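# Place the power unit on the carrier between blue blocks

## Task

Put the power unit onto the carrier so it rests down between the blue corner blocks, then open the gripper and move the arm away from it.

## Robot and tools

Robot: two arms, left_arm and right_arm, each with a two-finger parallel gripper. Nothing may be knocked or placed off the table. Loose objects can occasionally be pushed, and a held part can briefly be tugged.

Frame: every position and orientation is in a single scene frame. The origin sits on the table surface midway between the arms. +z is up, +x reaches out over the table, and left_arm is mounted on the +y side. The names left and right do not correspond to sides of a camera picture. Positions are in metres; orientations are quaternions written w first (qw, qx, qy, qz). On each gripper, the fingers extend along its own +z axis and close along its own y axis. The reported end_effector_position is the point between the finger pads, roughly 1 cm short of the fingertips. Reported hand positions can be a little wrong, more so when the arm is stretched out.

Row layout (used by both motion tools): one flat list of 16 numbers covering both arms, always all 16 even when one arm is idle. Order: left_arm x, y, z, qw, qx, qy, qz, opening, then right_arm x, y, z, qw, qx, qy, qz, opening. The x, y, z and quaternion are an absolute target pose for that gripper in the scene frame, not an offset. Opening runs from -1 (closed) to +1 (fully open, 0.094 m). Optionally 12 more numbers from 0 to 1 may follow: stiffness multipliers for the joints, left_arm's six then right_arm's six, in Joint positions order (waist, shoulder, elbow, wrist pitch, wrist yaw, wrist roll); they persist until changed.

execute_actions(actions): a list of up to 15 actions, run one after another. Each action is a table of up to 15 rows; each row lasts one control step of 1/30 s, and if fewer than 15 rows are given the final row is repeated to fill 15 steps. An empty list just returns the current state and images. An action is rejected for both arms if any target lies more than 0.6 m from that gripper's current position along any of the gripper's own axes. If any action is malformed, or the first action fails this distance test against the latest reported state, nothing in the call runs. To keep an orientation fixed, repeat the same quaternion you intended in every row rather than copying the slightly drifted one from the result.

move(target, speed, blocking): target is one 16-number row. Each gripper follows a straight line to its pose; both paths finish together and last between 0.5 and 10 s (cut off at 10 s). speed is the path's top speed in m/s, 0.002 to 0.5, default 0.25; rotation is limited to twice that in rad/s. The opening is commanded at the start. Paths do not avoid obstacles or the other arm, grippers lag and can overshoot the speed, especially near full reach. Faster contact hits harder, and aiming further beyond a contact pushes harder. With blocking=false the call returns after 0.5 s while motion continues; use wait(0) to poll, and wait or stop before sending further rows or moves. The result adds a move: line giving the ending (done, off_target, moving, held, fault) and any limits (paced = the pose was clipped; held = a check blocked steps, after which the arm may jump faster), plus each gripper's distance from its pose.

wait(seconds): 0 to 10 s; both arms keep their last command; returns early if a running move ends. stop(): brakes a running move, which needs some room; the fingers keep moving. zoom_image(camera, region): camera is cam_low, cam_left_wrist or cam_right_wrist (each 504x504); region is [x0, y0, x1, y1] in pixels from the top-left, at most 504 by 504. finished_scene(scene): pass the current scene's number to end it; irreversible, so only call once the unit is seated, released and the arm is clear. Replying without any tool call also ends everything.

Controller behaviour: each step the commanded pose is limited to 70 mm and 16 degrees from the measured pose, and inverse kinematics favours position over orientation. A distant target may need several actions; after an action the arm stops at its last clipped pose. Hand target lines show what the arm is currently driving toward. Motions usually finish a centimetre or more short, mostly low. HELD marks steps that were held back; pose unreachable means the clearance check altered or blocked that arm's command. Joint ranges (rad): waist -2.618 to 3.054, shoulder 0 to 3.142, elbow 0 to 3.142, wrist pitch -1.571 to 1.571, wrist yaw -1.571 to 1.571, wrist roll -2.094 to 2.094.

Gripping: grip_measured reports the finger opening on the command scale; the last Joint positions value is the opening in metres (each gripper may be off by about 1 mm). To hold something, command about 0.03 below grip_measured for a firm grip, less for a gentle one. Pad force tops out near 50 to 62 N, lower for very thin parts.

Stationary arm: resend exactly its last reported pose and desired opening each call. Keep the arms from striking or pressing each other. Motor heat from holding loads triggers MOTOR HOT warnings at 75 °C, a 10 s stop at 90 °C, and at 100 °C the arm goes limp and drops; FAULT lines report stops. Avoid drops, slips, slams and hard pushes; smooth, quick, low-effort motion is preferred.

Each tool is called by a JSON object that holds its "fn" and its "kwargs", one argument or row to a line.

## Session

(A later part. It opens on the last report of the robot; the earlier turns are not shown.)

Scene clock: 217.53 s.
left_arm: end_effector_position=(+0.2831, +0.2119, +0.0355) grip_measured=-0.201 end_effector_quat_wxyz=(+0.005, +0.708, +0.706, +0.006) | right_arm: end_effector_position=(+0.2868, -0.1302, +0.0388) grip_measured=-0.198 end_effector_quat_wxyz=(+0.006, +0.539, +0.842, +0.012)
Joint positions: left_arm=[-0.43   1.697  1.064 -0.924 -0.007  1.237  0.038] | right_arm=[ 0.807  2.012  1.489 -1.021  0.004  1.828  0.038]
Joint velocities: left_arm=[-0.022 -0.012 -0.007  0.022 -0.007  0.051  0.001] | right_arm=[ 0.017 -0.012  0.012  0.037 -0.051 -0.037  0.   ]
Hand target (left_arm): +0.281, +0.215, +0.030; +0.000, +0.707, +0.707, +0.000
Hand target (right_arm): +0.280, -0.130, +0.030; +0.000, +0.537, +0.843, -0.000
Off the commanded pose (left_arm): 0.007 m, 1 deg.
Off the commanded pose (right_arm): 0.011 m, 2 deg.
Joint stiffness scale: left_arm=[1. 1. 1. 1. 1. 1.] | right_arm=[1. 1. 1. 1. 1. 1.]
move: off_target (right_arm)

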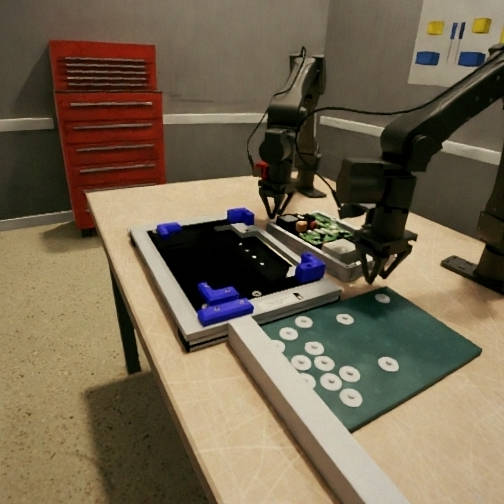

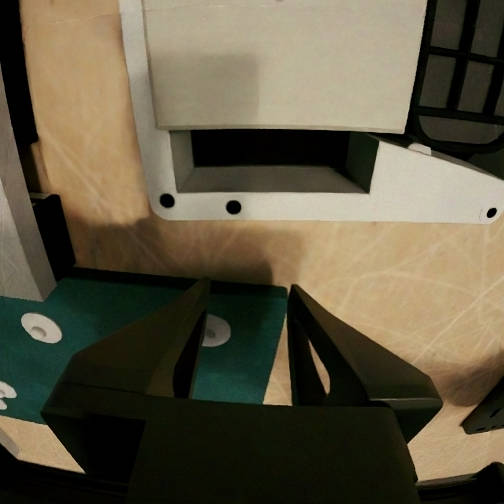

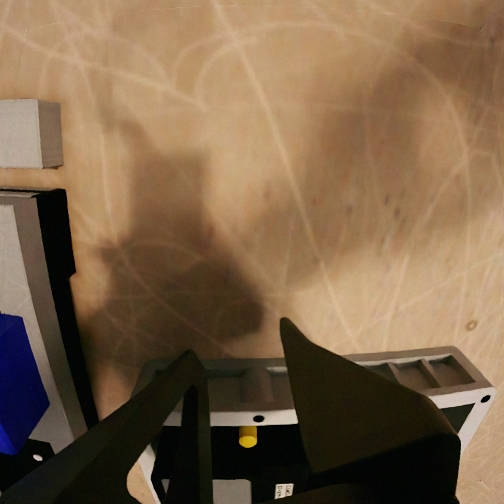

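{"fn": "move", "kwargs": {
  "target": [0.265,0.212,0.03,0,0.7071,0.7071,0,0.2,0.268,-0.13,0.03,0,0.537,0.843,0,0.2],
  "speed": 0.05
}}

{"fn": "move", "kwargs": {
  "target": [0.265,0.17,0.03,0,0.7071,0.7071,0,0.2,0.268,-0.085,0.03,0,0.537,0.843,0,0.2],
  "speed": 0.03
}}

Scene clock: 224.53 s.
left_arm: end_effector_position=(+0.2670, +0.2152, +0.0262) grip_measured=+0.199 end_effector_quat_wxyz=(-0.011, +0.706, +0.708, -0.002) | right_arm: end_effector_position=(+0.2722, -0.1311, +0.0273) grip_measured=+0.198 end_effector_quat_wxyz=(+0.001, +0.538, +0.843, -0.003)
Joint positions: left_arm=[-0.437  1.684  1.008 -0.916 -0.006  1.224  0.056] | right_arm=[ 0.83   2.012  1.442 -1.007  0.004  1.848  0.056]
Joint velocities: left_arm=[-0.002 -0.012 -0.007 -0.037  0.007 -0.007 -0.001] | right_arm=[-0.012 -0.012  0.002  0.037 -0.051 -0.037 -0.001]
Hand target (left_arm): +0.265, +0.212, +0.030; -0.000, +0.707, +0.707, -0.000
Hand target (right_arm): +0.268, -0.130, +0.030; -0.000, +0.537, +0.843, -0.001
Off the commanded pose (left_arm): 0.005 m, 1 deg.
Off the commanded pose (right_arm): 0.005 m, 0 deg.
Joint stiffness scale: left_arm=[1. 1. 1. 1. 1. 1.] | right_arm=[1. 1. 1. 1. 1. 1.]
move: done

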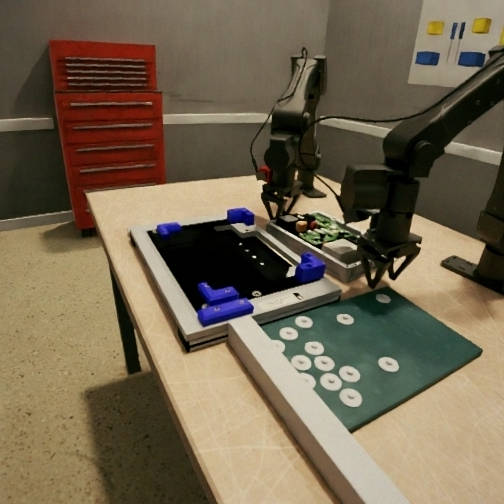

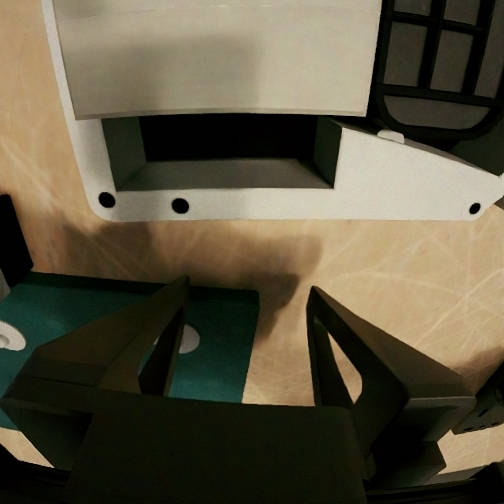

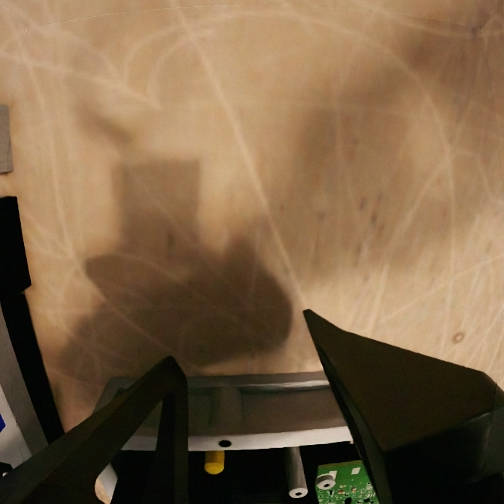

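Scene clock: 226.30 s.
left_arm: end_effector_position=(+0.2583, +0.1855, +0.0267) grip_measured=+0.199 end_effector_quat_wxyz=(-0.019, +0.701, +0.713, +0.008) | right_arm: end_effector_position=(+0.2724, -0.1218, +0.0355) grip_measured=+0.198 end_effector_quat_wxyz=(+0.029, +0.555, +0.830, -0.040)
Joint positions: left_arm=[-0.562  1.705  1.034 -0.931 -0.026  1.085  0.056] | right_arm=[ 0.882  2.08   1.574 -1.13   0.073  1.946  0.056]
Joint velocities: left_arm=[ 0.002  0.002  0.022  0.022 -0.037  0.007 -0.001] | right_arm=[-0.002  0.017  0.007  0.022 -0.007 -0.022  0.   ]
Hand target (left_arm): +0.265, +0.170, +0.031; -0.000, +0.707, +0.707, -0.001
Hand target (right_arm): +0.267, -0.087, +0.032; -0.000, +0.536, +0.844, -0.001
Off the commanded pose (left_arm): 0.017 m, 3 deg.
Off the commanded pose (right_arm): 0.037 m, 6 deg.
Joint stiffness scale: left_arm=[1. 1. 1. 1. 1. 1.] | right_arm=[1. 1. 1. 1. 1. 1.]
move: off_target (left_arm, right_arm)

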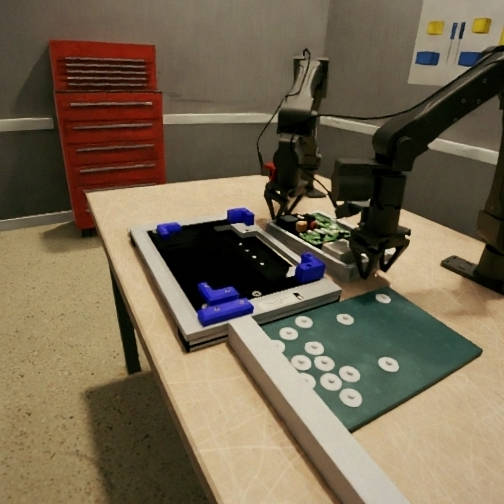

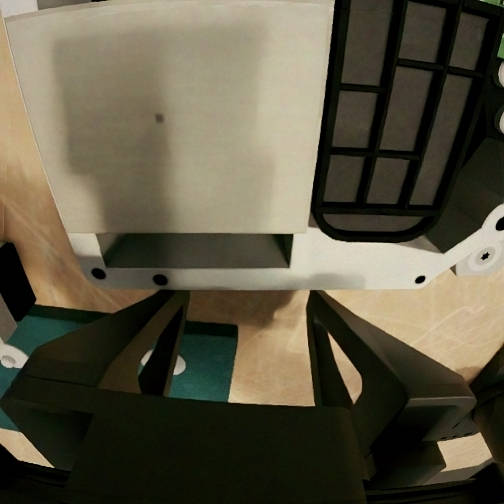

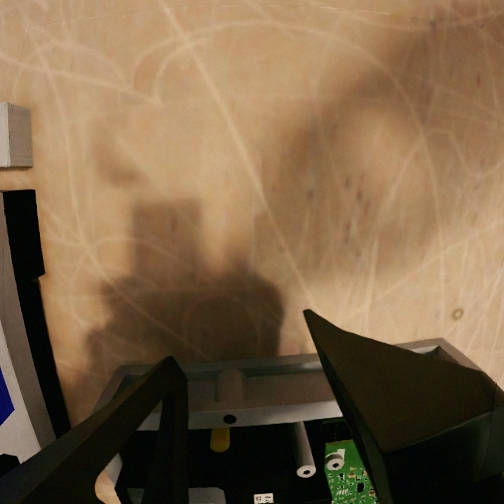

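{"fn": "move", "kwargs": {
  "target": [0.265,0.165,0.11,0,0.7071,0.7071,0,0.2,0.27,-0.10,0.11,0,0.537,0.843,0,0.2],
  "speed": 0.03
}}

Scene clock: 234.33 s.
left_arm: end_effector_position=(+0.2619, +0.1739, +0.0958) grip_measured=+0.199 end_effector_quat_wxyz=(-0.023, +0.706, +0.708, +0.001) | right_arm: end_effector_position=(+0.2751, -0.1033, +0.1000) grip_measured=+0.198 end_effector_quat_wxyz=(+0.003, +0.544, +0.839, -0.006)
Joint positions: left_arm=[-0.586  1.67   1.282 -1.225 -0.015  1.074  0.056] | right_arm=[ 0.881  2.047  1.787 -1.321  0.007  1.915  0.056]
Joint velocities: left_arm=[-0.012  0.002 -0.002 -0.095 -0.051 -0.022  0.   ] | right_arm=[ 0.012 -0.007  0.017 -0.051 -0.022 -0.095  0.   ]
Hand target (left_arm): +0.264, +0.166, +0.110; -0.000, +0.707, +0.707, -0.000
Hand target (right_arm): +0.270, -0.100, +0.110; +0.000, +0.537, +0.844, +0.000
Off the commanded pose (left_arm): 0.017 m, 3 deg.
Off the commanded pose (right_arm): 0.012 m, 1 deg.
Joint stiffness scale: left_arm=[1. 1. 1. 1. 1. 1.] | right_arm=[1. 1. 1. 1. 1. 1.]
move: off_target (left_arm, right_arm)

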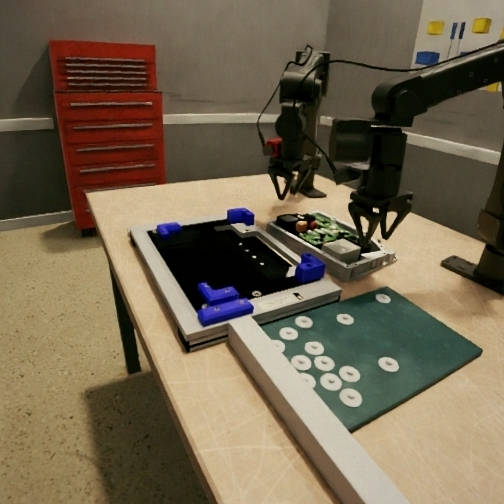

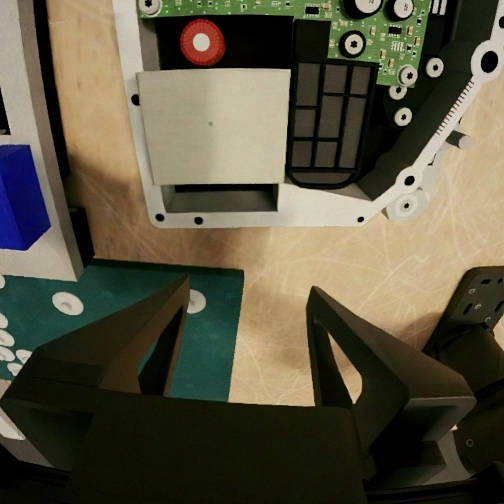

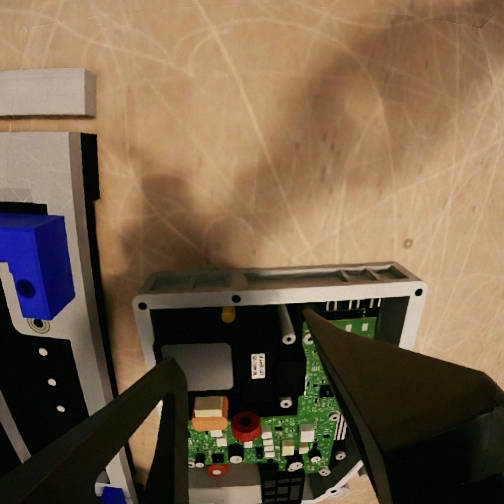

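{"fn": "move", "kwargs": {
  "target": [0.285,0.174,0.08,0,0,1,0,-0.35,0.275,-0.108,0.08,0,-0.216,0.976,0,-0.35],
  "speed": 0.1
}}

{"fn": "move", "kwargs": {
  "target": [0.285,0.174,0.03,0,0,1,0,-0.35,0.275,-0.108,0.03,0,-0.216,0.976,0,-0.35],
  "speed": 0.03
}}

Scene clock: 253.13 s.
left_arm: end_effector_position=(+0.2836, +0.1723, +0.0848) grip_measured=-0.349 end_effector_quat_wxyz=(+0.003, +0.010, +1.000, +0.001) | right_arm: end_effector_position=(+0.2733, -0.1049, +0.0766) grip_measured=-0.348 end_effector_quat_wxyz=(-0.004, -0.217, +0.976, -0.006)
Joint positions: left_arm=[-0.551  1.709  1.282 -1.139 -0.005 -0.437  0.031] | right_arm=[ 0.881  2.047  1.694 -1.231  0.007  0.326  0.031]
Joint velocities: left_arm=[-0.002  0.002 -0.017  0.007 -0.066  0.022 -0.002] | right_arm=[-0.012  0.022 -0.002  0.007 -0.007 -0.066  0.   ]
Hand target (left_arm): +0.285, +0.174, +0.080; +0.000, -0.000, +1.000, +0.000
Hand target (right_arm): +0.275, -0.108, +0.080; -0.000, -0.216, +0.976, -0.000
Off the commanded pose (left_arm): 0.005 m, 1 deg.
Off the commanded pose (right_arm): 0.005 m, 1 deg.
Joint stiffness scale: left_arm=[1. 1. 1. 1. 1. 1.] | right_arm=[1. 1. 1. 1. 1. 1.]
move: done

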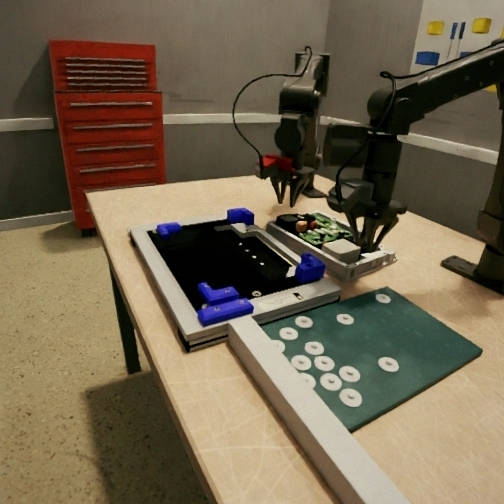

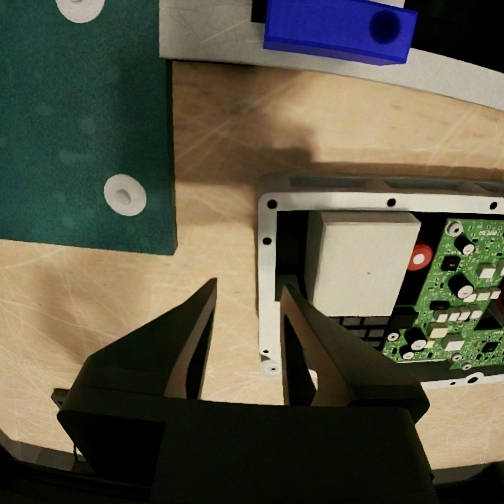

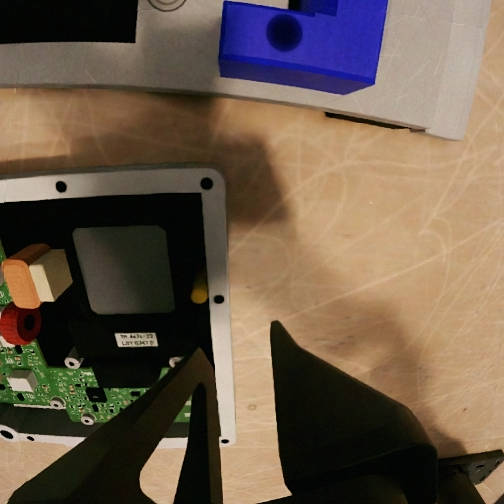

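Scene clock: 255.30 s.
left_arm: end_effector_position=(+0.2862, +0.1710, +0.0355) grip_measured=-0.349 end_effector_quat_wxyz=(+0.004, +0.009, +1.000, +0.001) | right_arm: end_effector_position=(+0.2719, -0.1068, +0.0459) grip_measured=-0.348 end_effector_quat_wxyz=(+0.001, -0.219, +0.976, -0.003)
Joint positions: left_arm=[-0.551  1.769  1.15  -0.944 -0.005 -0.441  0.031] | right_arm=[ 0.88   2.047  1.571 -1.095  0.006  0.322  0.031]
Joint velocities: left_arm=[-0.002  0.002  0.002  0.066 -0.037  0.037  0.   ] | right_arm=[-0.002  0.017  0.012 -0.051 -0.051 -0.022  0.   ]
Hand target (left_arm): +0.286, +0.174, +0.030; +0.000, +0.000, +1.000, +0.000
Hand target (right_arm): +0.275, -0.108, +0.031; -0.000, -0.216, +0.976, -0.000
Off the commanded pose (left_arm): 0.006 m, 1 deg.
Off the commanded pose (right_arm): 0.016 m, 0 deg.
Joint stiffness scale: left_arm=[1. 1. 1. 1. 1. 1.] | right_arm=[1. 1. 1. 1. 1. 1.]
move: off_target (right_arm)

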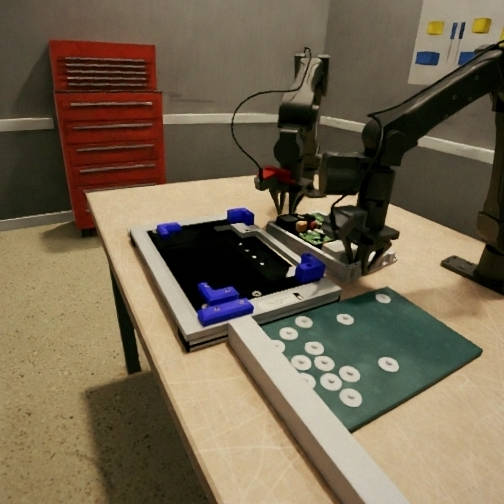

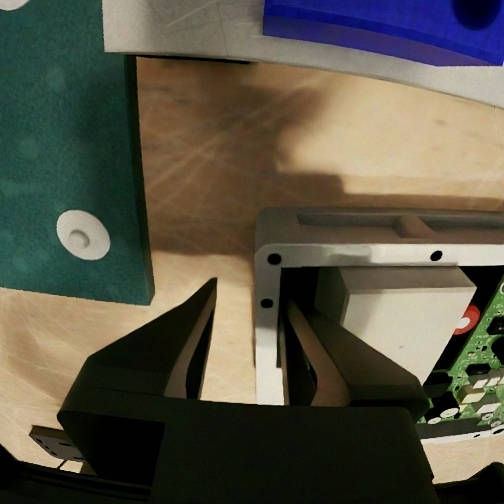

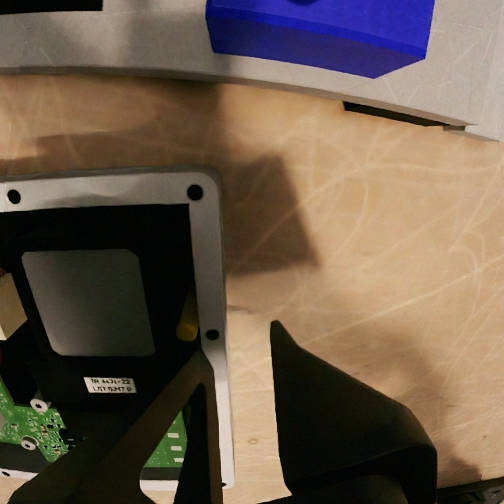

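Both seem to have entered. Close.

{"fn": "move", "kwargs": {
  "target": [0.286,0.172,0.036,0,0,1,0,-1,0.272,-0.107,0.044,0,-0.216,0.976,0,-1],
  "speed": 0.03
}}

{"fn": "move", "kwargs": {
  "target": [0.286,0.172,0.116,0,0,1,0,-1,0.272,-0.107,0.124,0,-0.216,0.976,0,-1],
  "speed": 0.04
}}

Scene clock: 268.10 s.
left_arm: end_effector_position=(+0.2897, +0.1645, +0.0353) grip_measured=-0.790 end_effector_quat_wxyz=(+0.010, -0.011, +1.000, -0.014) | right_arm: end_effector_position=(+0.2714, -0.1053, +0.0465) grip_measured=-0.994 end_effector_quat_wxyz=(+0.001, -0.219, +0.976, +0.001)
Joint positions: left_arm=[-0.553  1.771  1.15  -0.919  0.015 -0.483  0.01 ] | right_arm=[ 0.88   2.045  1.571 -1.094 -0.001  0.322  0.   ]
Joint velocities: left_arm=[-0.012 -0.002  0.012  0.007  0.066 -0.066  0.001] | right_arm=[-0.012  0.002 -0.002  0.007 -0.007 -0.095  0.   ]
Hand target (left_arm): +0.286, +0.172, +0.036; +0.000, -0.000, +1.000, -0.000
Hand target (right_arm): +0.272, -0.107, +0.044; +0.000, -0.216, +0.976, -0.000
Off the commanded pose (left_arm): 0.008 m, 2 deg.
Off the commanded pose (right_arm): 0.003 m, 0 deg.
Joint stiffness scale: left_arm=[1. 1. 1. 1. 1. 1.] | right_arm=[1. 1. 1. 1. 1. 1.]
move: done

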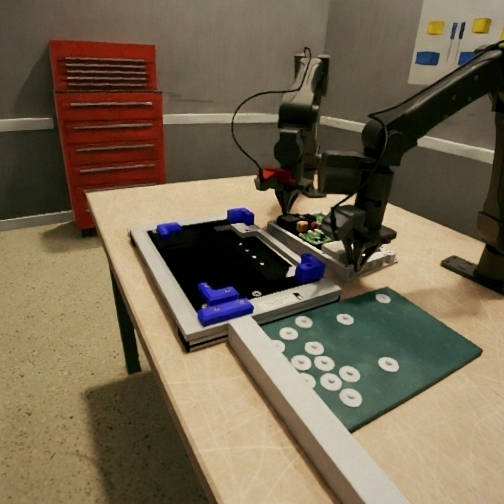

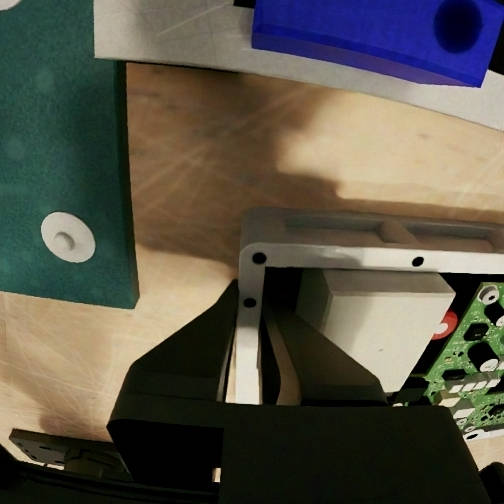

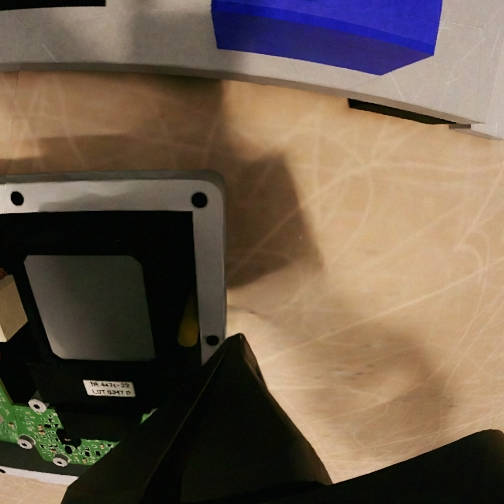

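Scene clock: 270.57 s.
left_arm: end_effector_position=(+0.2869, +0.1783, +0.0767) grip_measured=-0.795 end_effector_quat_wxyz=(-0.013, -0.012, +0.999, +0.034) | right_arm: end_effector_position=(+0.2702, -0.1065, +0.1140) grip_measured=-0.994 end_effector_quat_wxyz=(-0.009, -0.219, +0.976, -0.004)
Joint positions: left_arm=[-0.553  1.771  1.32  -1.175 -0.048 -0.485  0.01 ] | right_arm=[ 0.88   2.033  1.822 -1.379 -0.001  0.322  0.   ]
Joint velocities: left_arm=[-0.007 -0.022 -0.002  0.037 -0.11  -0.007 -0.002] | right_arm=[ 0.007  0.037 -0.007 -0.007 -0.022 -0.022  0.   ]
Hand target (left_arm): +0.284, +0.173, +0.113; +0.002, +0.000, +1.000, +0.000
Hand target (right_arm): +0.272, -0.107, +0.124; -0.000, -0.216, +0.976, -0.000
Off the commanded pose (left_arm): 0.040 m, 4 deg.
Off the commanded pose (right_arm): 0.010 m, 1 deg.
Joint stiffness scale: left_arm=[1. 1. 1. 1. 1. 1.] | right_arm=[1. 1. 1. 1. 1. 1.]
move: off_target (left_arm)

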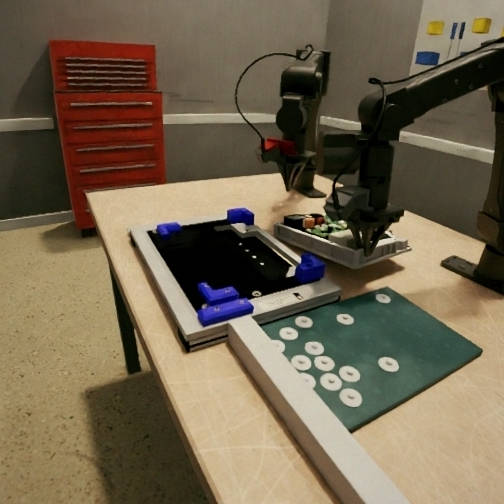

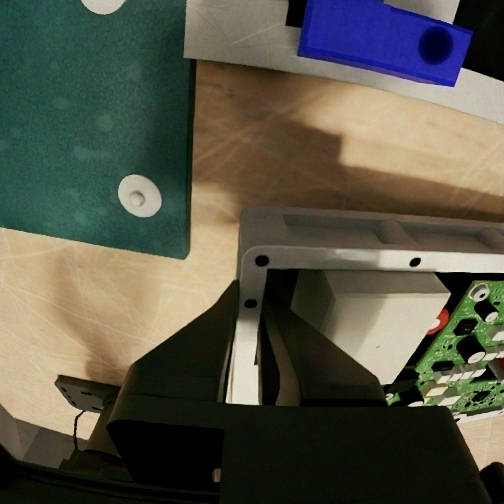

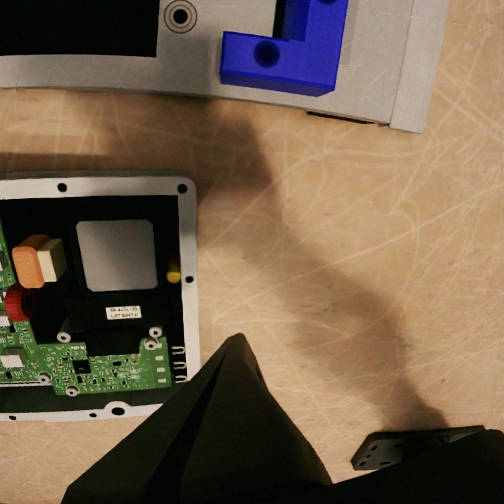

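{"fn": "move", "kwargs": {
  "target": [0.286,0.172,0.036,0,0,1,0,-1,0.272,-0.098,0.085,0,-0.216,0.976,0,-0.5],
  "speed": 0.04
}}

{"fn": "move", "kwargs": {
  "target": [0.286,0.172,0.036,0,0,1,0,-1,0.272,-0.098,0.03,0,-0.216,0.976,0,-0.5],
  "speed": 0.03
}}

Scene clock: 285.80 s.
left_arm: end_effector_position=(+0.2861, +0.1740, +0.0350) grip_measured=-0.798 end_effector_quat_wxyz=(-0.010, -0.009, +1.000, +0.007) | right_arm: end_effector_position=(+0.2763, -0.1006, +0.0931) grip_measured=-0.502 end_effector_quat_wxyz=(+0.007, -0.213, +0.977, +0.005)
Joint positions: left_arm=[-0.541  1.793  1.176 -0.978 -0.003 -0.467  0.009] | right_arm=[ 0.88   2.033  1.739 -1.261 -0.001  0.333  0.023]
Joint velocities: left_arm=[-0.027  0.002  0.002  0.051  0.037 -0.125 -0.   ] | right_arm=[-0.007 -0.012  0.002 -0.037 -0.066 -0.051  0.001]
Hand target (left_arm): +0.287, +0.172, +0.036; -0.000, +0.000, +1.000, +0.000
Hand target (right_arm): +0.272, -0.098, +0.085; -0.000, -0.216, +0.976, -0.000
Off the commanded pose (left_arm): 0.002 m, 2 deg.
Off the commanded pose (right_arm): 0.010 m, 1 deg.
Joint stiffness scale: left_arm=[1. 1. 1. 1. 1. 1.] | right_arm=[1. 1. 1. 1. 1. 1.]
move: done

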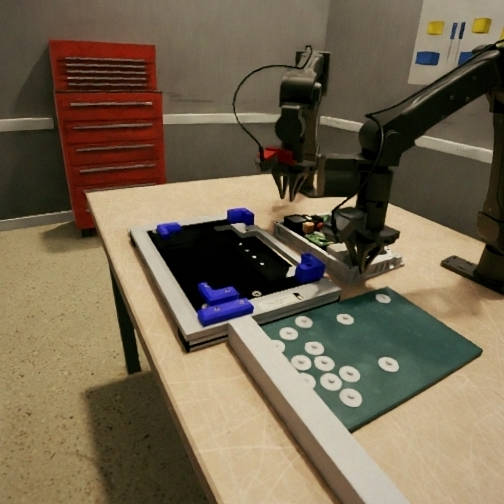

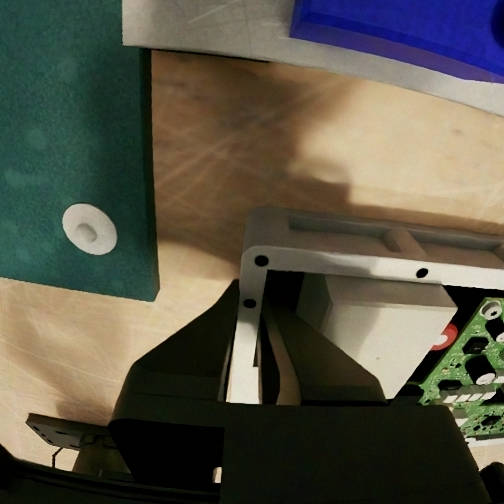

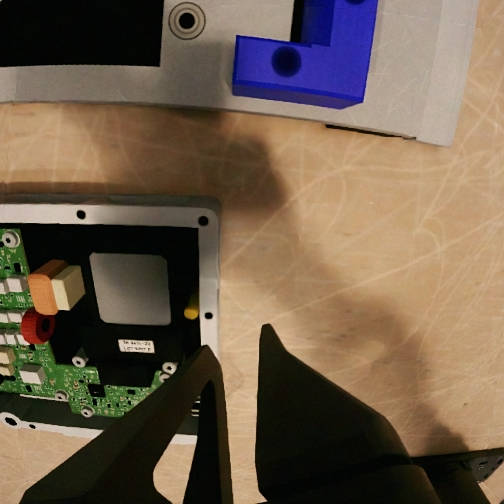

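Scene clock: 288.13 s.
left_arm: end_effector_position=(+0.2861, +0.1740, +0.0350) grip_measured=-0.798 end_effector_quat_wxyz=(-0.010, -0.009, +1.000, +0.007) | right_arm: end_effector_position=(+0.2772, -0.0998, +0.0464) grip_measured=-0.502 end_effector_quat_wxyz=(+0.009, -0.213, +0.977, +0.006)
Joint positions: left_arm=[-0.541  1.793  1.176 -0.978 -0.003 -0.467  0.009] | right_arm=[ 0.88   2.058  1.59  -1.081 -0.001  0.333  0.023]
Joint velocities: left_arm=[ 0.002 -0.002 -0.012 -0.037 -0.022  0.007 -0.001] | right_arm=[ 0.007  0.002 -0.007  0.022  0.066  0.037 -0.   ]
Hand target (left_arm): +0.286, +0.172, +0.036; -0.000, +0.000, +1.000, +0.000
Hand target (right_arm): +0.272, -0.098, +0.031; -0.000, -0.216, +0.976, -0.000
Off the commanded pose (left_arm): 0.002 m, 2 deg.
Off the commanded pose (right_arm): 0.017 m, 1 deg.
Joint stiffness scale: left_arm=[1. 1. 1. 1. 1. 1.] | right_arm=[1. 1. 1. 1. 1. 1.]
move: off_target (right_arm)

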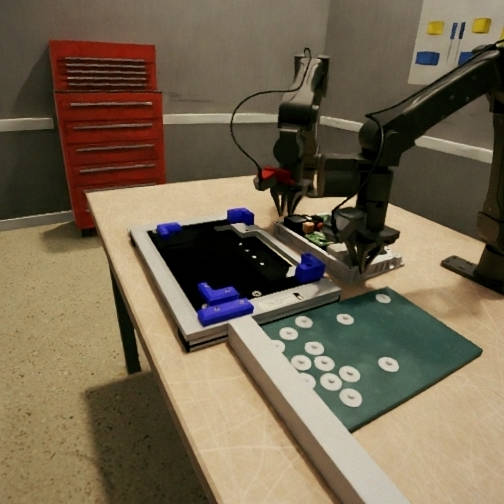

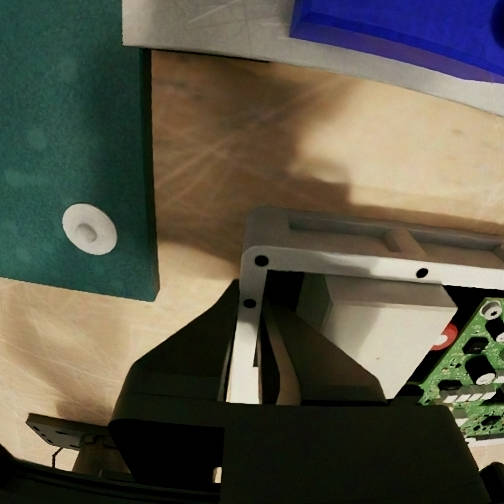

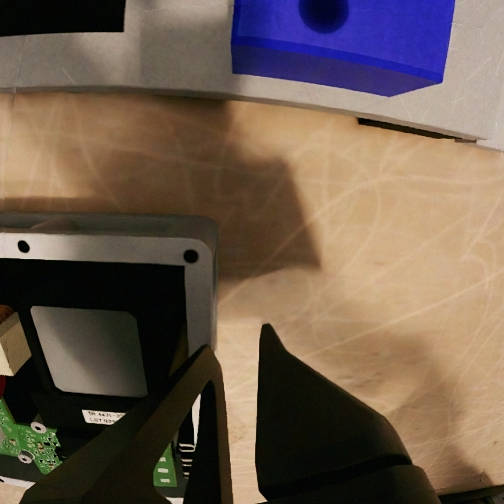

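{"fn": "move", "kwargs": {
  "target": [0.286,0.172,0.036,0,0,1,0,-1,0.274,-0.09,0.065,0,-0.216,0.976,0,-0.35],
  "speed": 0.03
}}

{"fn": "move", "kwargs": {
  "target": [0.286,0.172,0.036,0,0,1,0,-1,0.274,-0.09,0.03,0,-0.216,0.976,0,-0.35],
  "speed": 0.03
}}

{"fn": "move", "kwargs": {
  "target": [0.286,0.172,0.036,0,0,1,0,-1,0.274,-0.09,0.035,0,-0.216,0.976,0,-1],
  "speed": 0.03
}}

Scene clock: 304.13 s.
left_arm: end_effector_position=(+0.2861, +0.1740, +0.0350) grip_measured=-0.798 end_effector_quat_wxyz=(-0.010, -0.009, +1.000, +0.007) | right_arm: end_effector_position=(+0.2760, -0.0933, +0.0664) grip_measured=-0.352 end_effector_quat_wxyz=(+0.004, -0.215, +0.977, +0.003)
Joint positions: left_arm=[-0.541  1.793  1.176 -0.978 -0.003 -0.467  0.009] | right_arm=[ 0.894  2.069  1.686 -1.178 -0.001  0.344  0.03 ]
Joint velocities: left_arm=[-0.012 -0.007 -0.002 -0.066  0.051  0.037 -0.001] | right_arm=[-0.012 -0.007  0.012 -0.095 -0.007 -0.11  -0.002]
Hand target (left_arm): +0.286, +0.172, +0.036; -0.000, +0.000, +1.000, +0.000
Hand target (right_arm): +0.274, -0.090, +0.065; -0.000, -0.216, +0.976, +0.000
Off the commanded pose (left_arm): 0.002 m, 2 deg.
Off the commanded pose (right_arm): 0.004 m, 1 deg.
Joint stiffness scale: left_arm=[1. 1. 1. 1. 1. 1.] | right_arm=[1. 1. 1. 1. 1. 1.]
move: done

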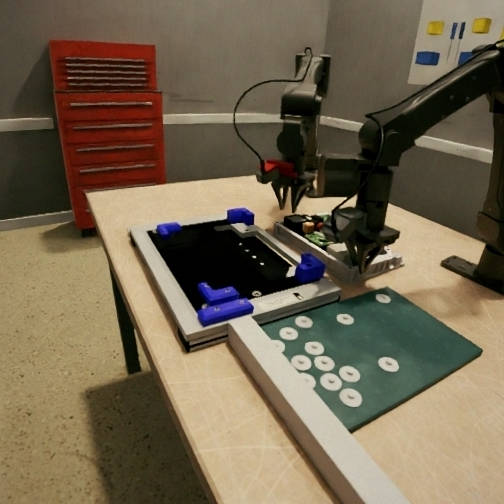

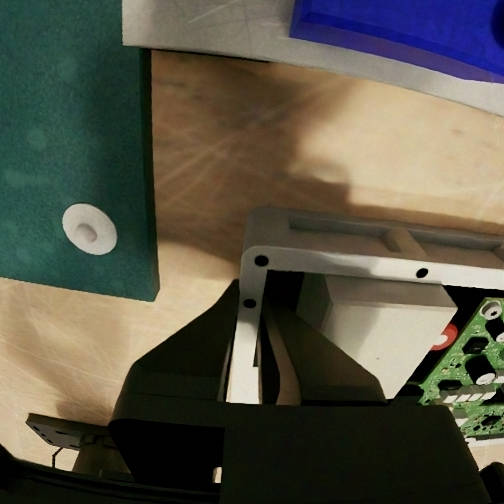

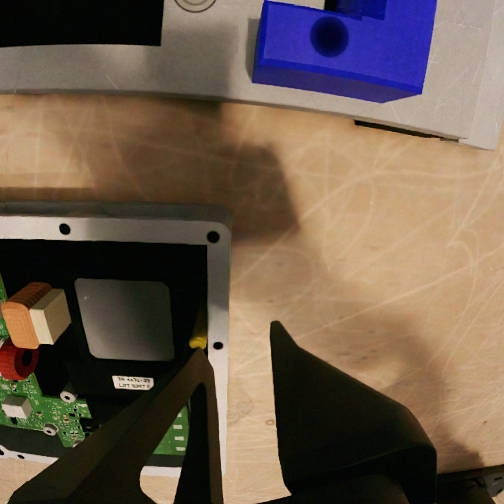

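Scene clock: 305.57 s.
left_arm: end_effector_position=(+0.2861, +0.1740, +0.0350) grip_measured=-0.798 end_effector_quat_wxyz=(-0.010, -0.009, +1.000, +0.007) | right_arm: end_effector_position=(+0.2765, -0.0930, +0.0520) grip_measured=-0.352 end_effector_quat_wxyz=(+0.008, -0.214, +0.977, +0.005)
Joint positions: left_arm=[-0.541  1.793  1.176 -0.978 -0.003 -0.467  0.009] | right_arm=[ 0.894  2.073  1.634 -1.114  0.     0.345  0.03 ]
Joint velocities: left_arm=[ 0.012 -0.012 -0.022  0.081  0.051 -0.007  0.001] | right_arm=[-0.012  0.017  0.012 -0.051 -0.022  0.037  0.   ]
Hand target (left_arm): +0.286, +0.172, +0.036; -0.000, +0.000, +1.000, +0.000
Hand target (right_arm): +0.273, -0.091, +0.031; -0.000, -0.216, +0.976, -0.000
Off the commanded pose (left_arm): 0.002 m, 2 deg.
Off the commanded pose (right_arm): 0.022 m, 1 deg.
Joint stiffness scale: left_arm=[1. 1. 1. 1. 1. 1.] | right_arm=[1. 1. 1. 1. 1. 1.]
move: off_target (right_arm)

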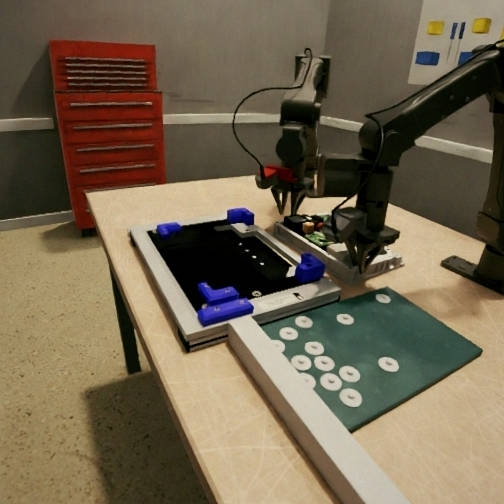

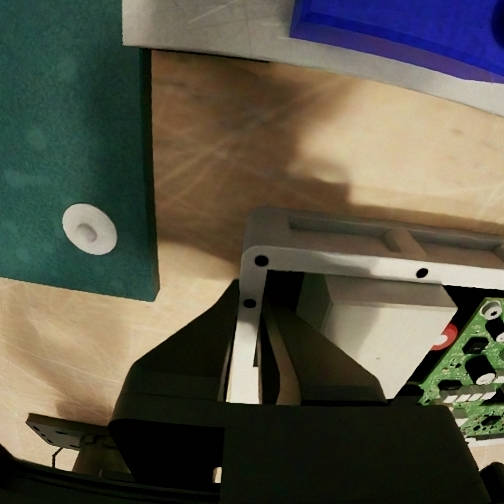

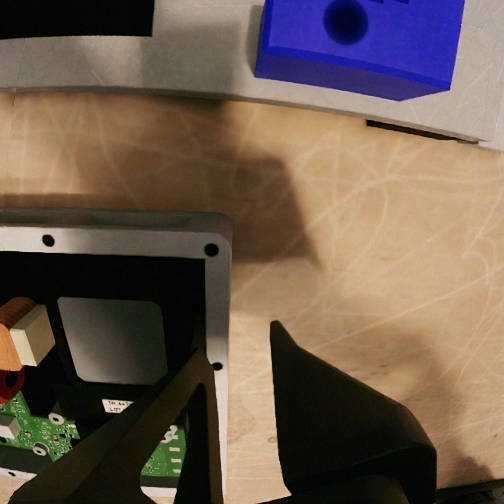

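Scene clock: 306.37 s.
left_arm: end_effector_position=(+0.2861, +0.1740, +0.0350) grip_measured=-0.798 end_effector_quat_wxyz=(-0.010, -0.009, +1.000, +0.007) | right_arm: end_effector_position=(+0.2792, -0.0900, +0.0470) grip_measured=-0.994 end_effector_quat_wxyz=(+0.010, -0.214, +0.977, +0.007)
Joint positions: left_arm=[-0.541  1.793  1.176 -0.978 -0.003 -0.467  0.009] | right_arm=[ 0.894  2.086  1.634 -1.094 -0.001  0.345  0.   ]
Joint velocities: left_arm=[-0.002  0.002  0.007 -0.022  0.081 -0.051 -0.001] | right_arm=[ 0.002  0.012 -0.002  0.022 -0.007  0.051 -0.   ]
Hand target (left_arm): +0.286, +0.172, +0.036; -0.000, +0.000, +1.000, +0.000
Hand target (right_arm): +0.274, -0.090, +0.035; -0.000, -0.216, +0.976, -0.000
Off the commanded pose (left_arm): 0.002 m, 2 deg.
Off the commanded pose (right_arm): 0.013 m, 1 deg.
Joint stiffness scale: left_arm=[1. 1. 1. 1. 1. 1.] | right_arm=[1. 1. 1. 1. 1. 1.]
move: off_target (right_arm)

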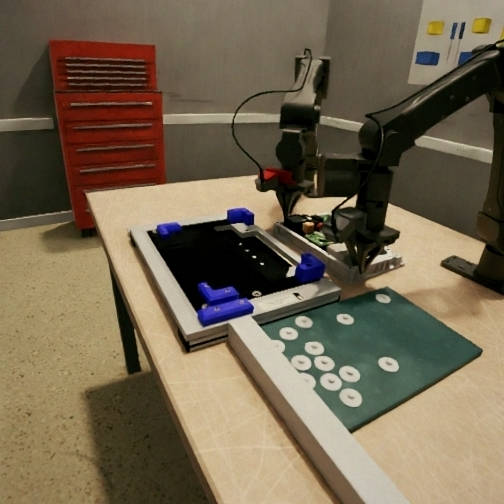

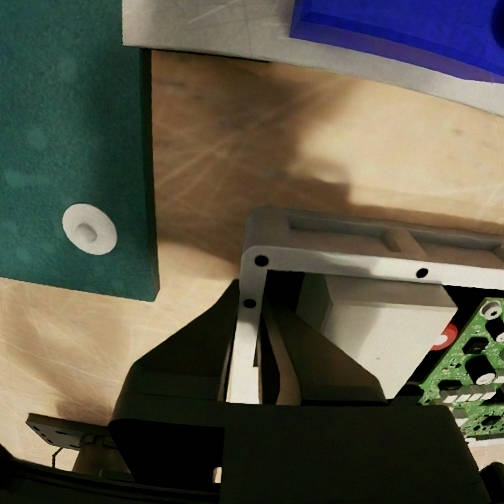

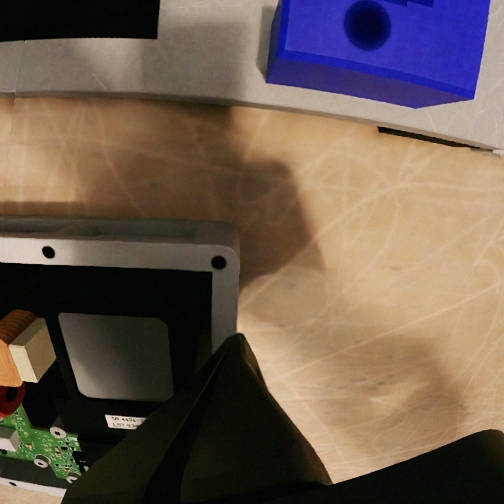

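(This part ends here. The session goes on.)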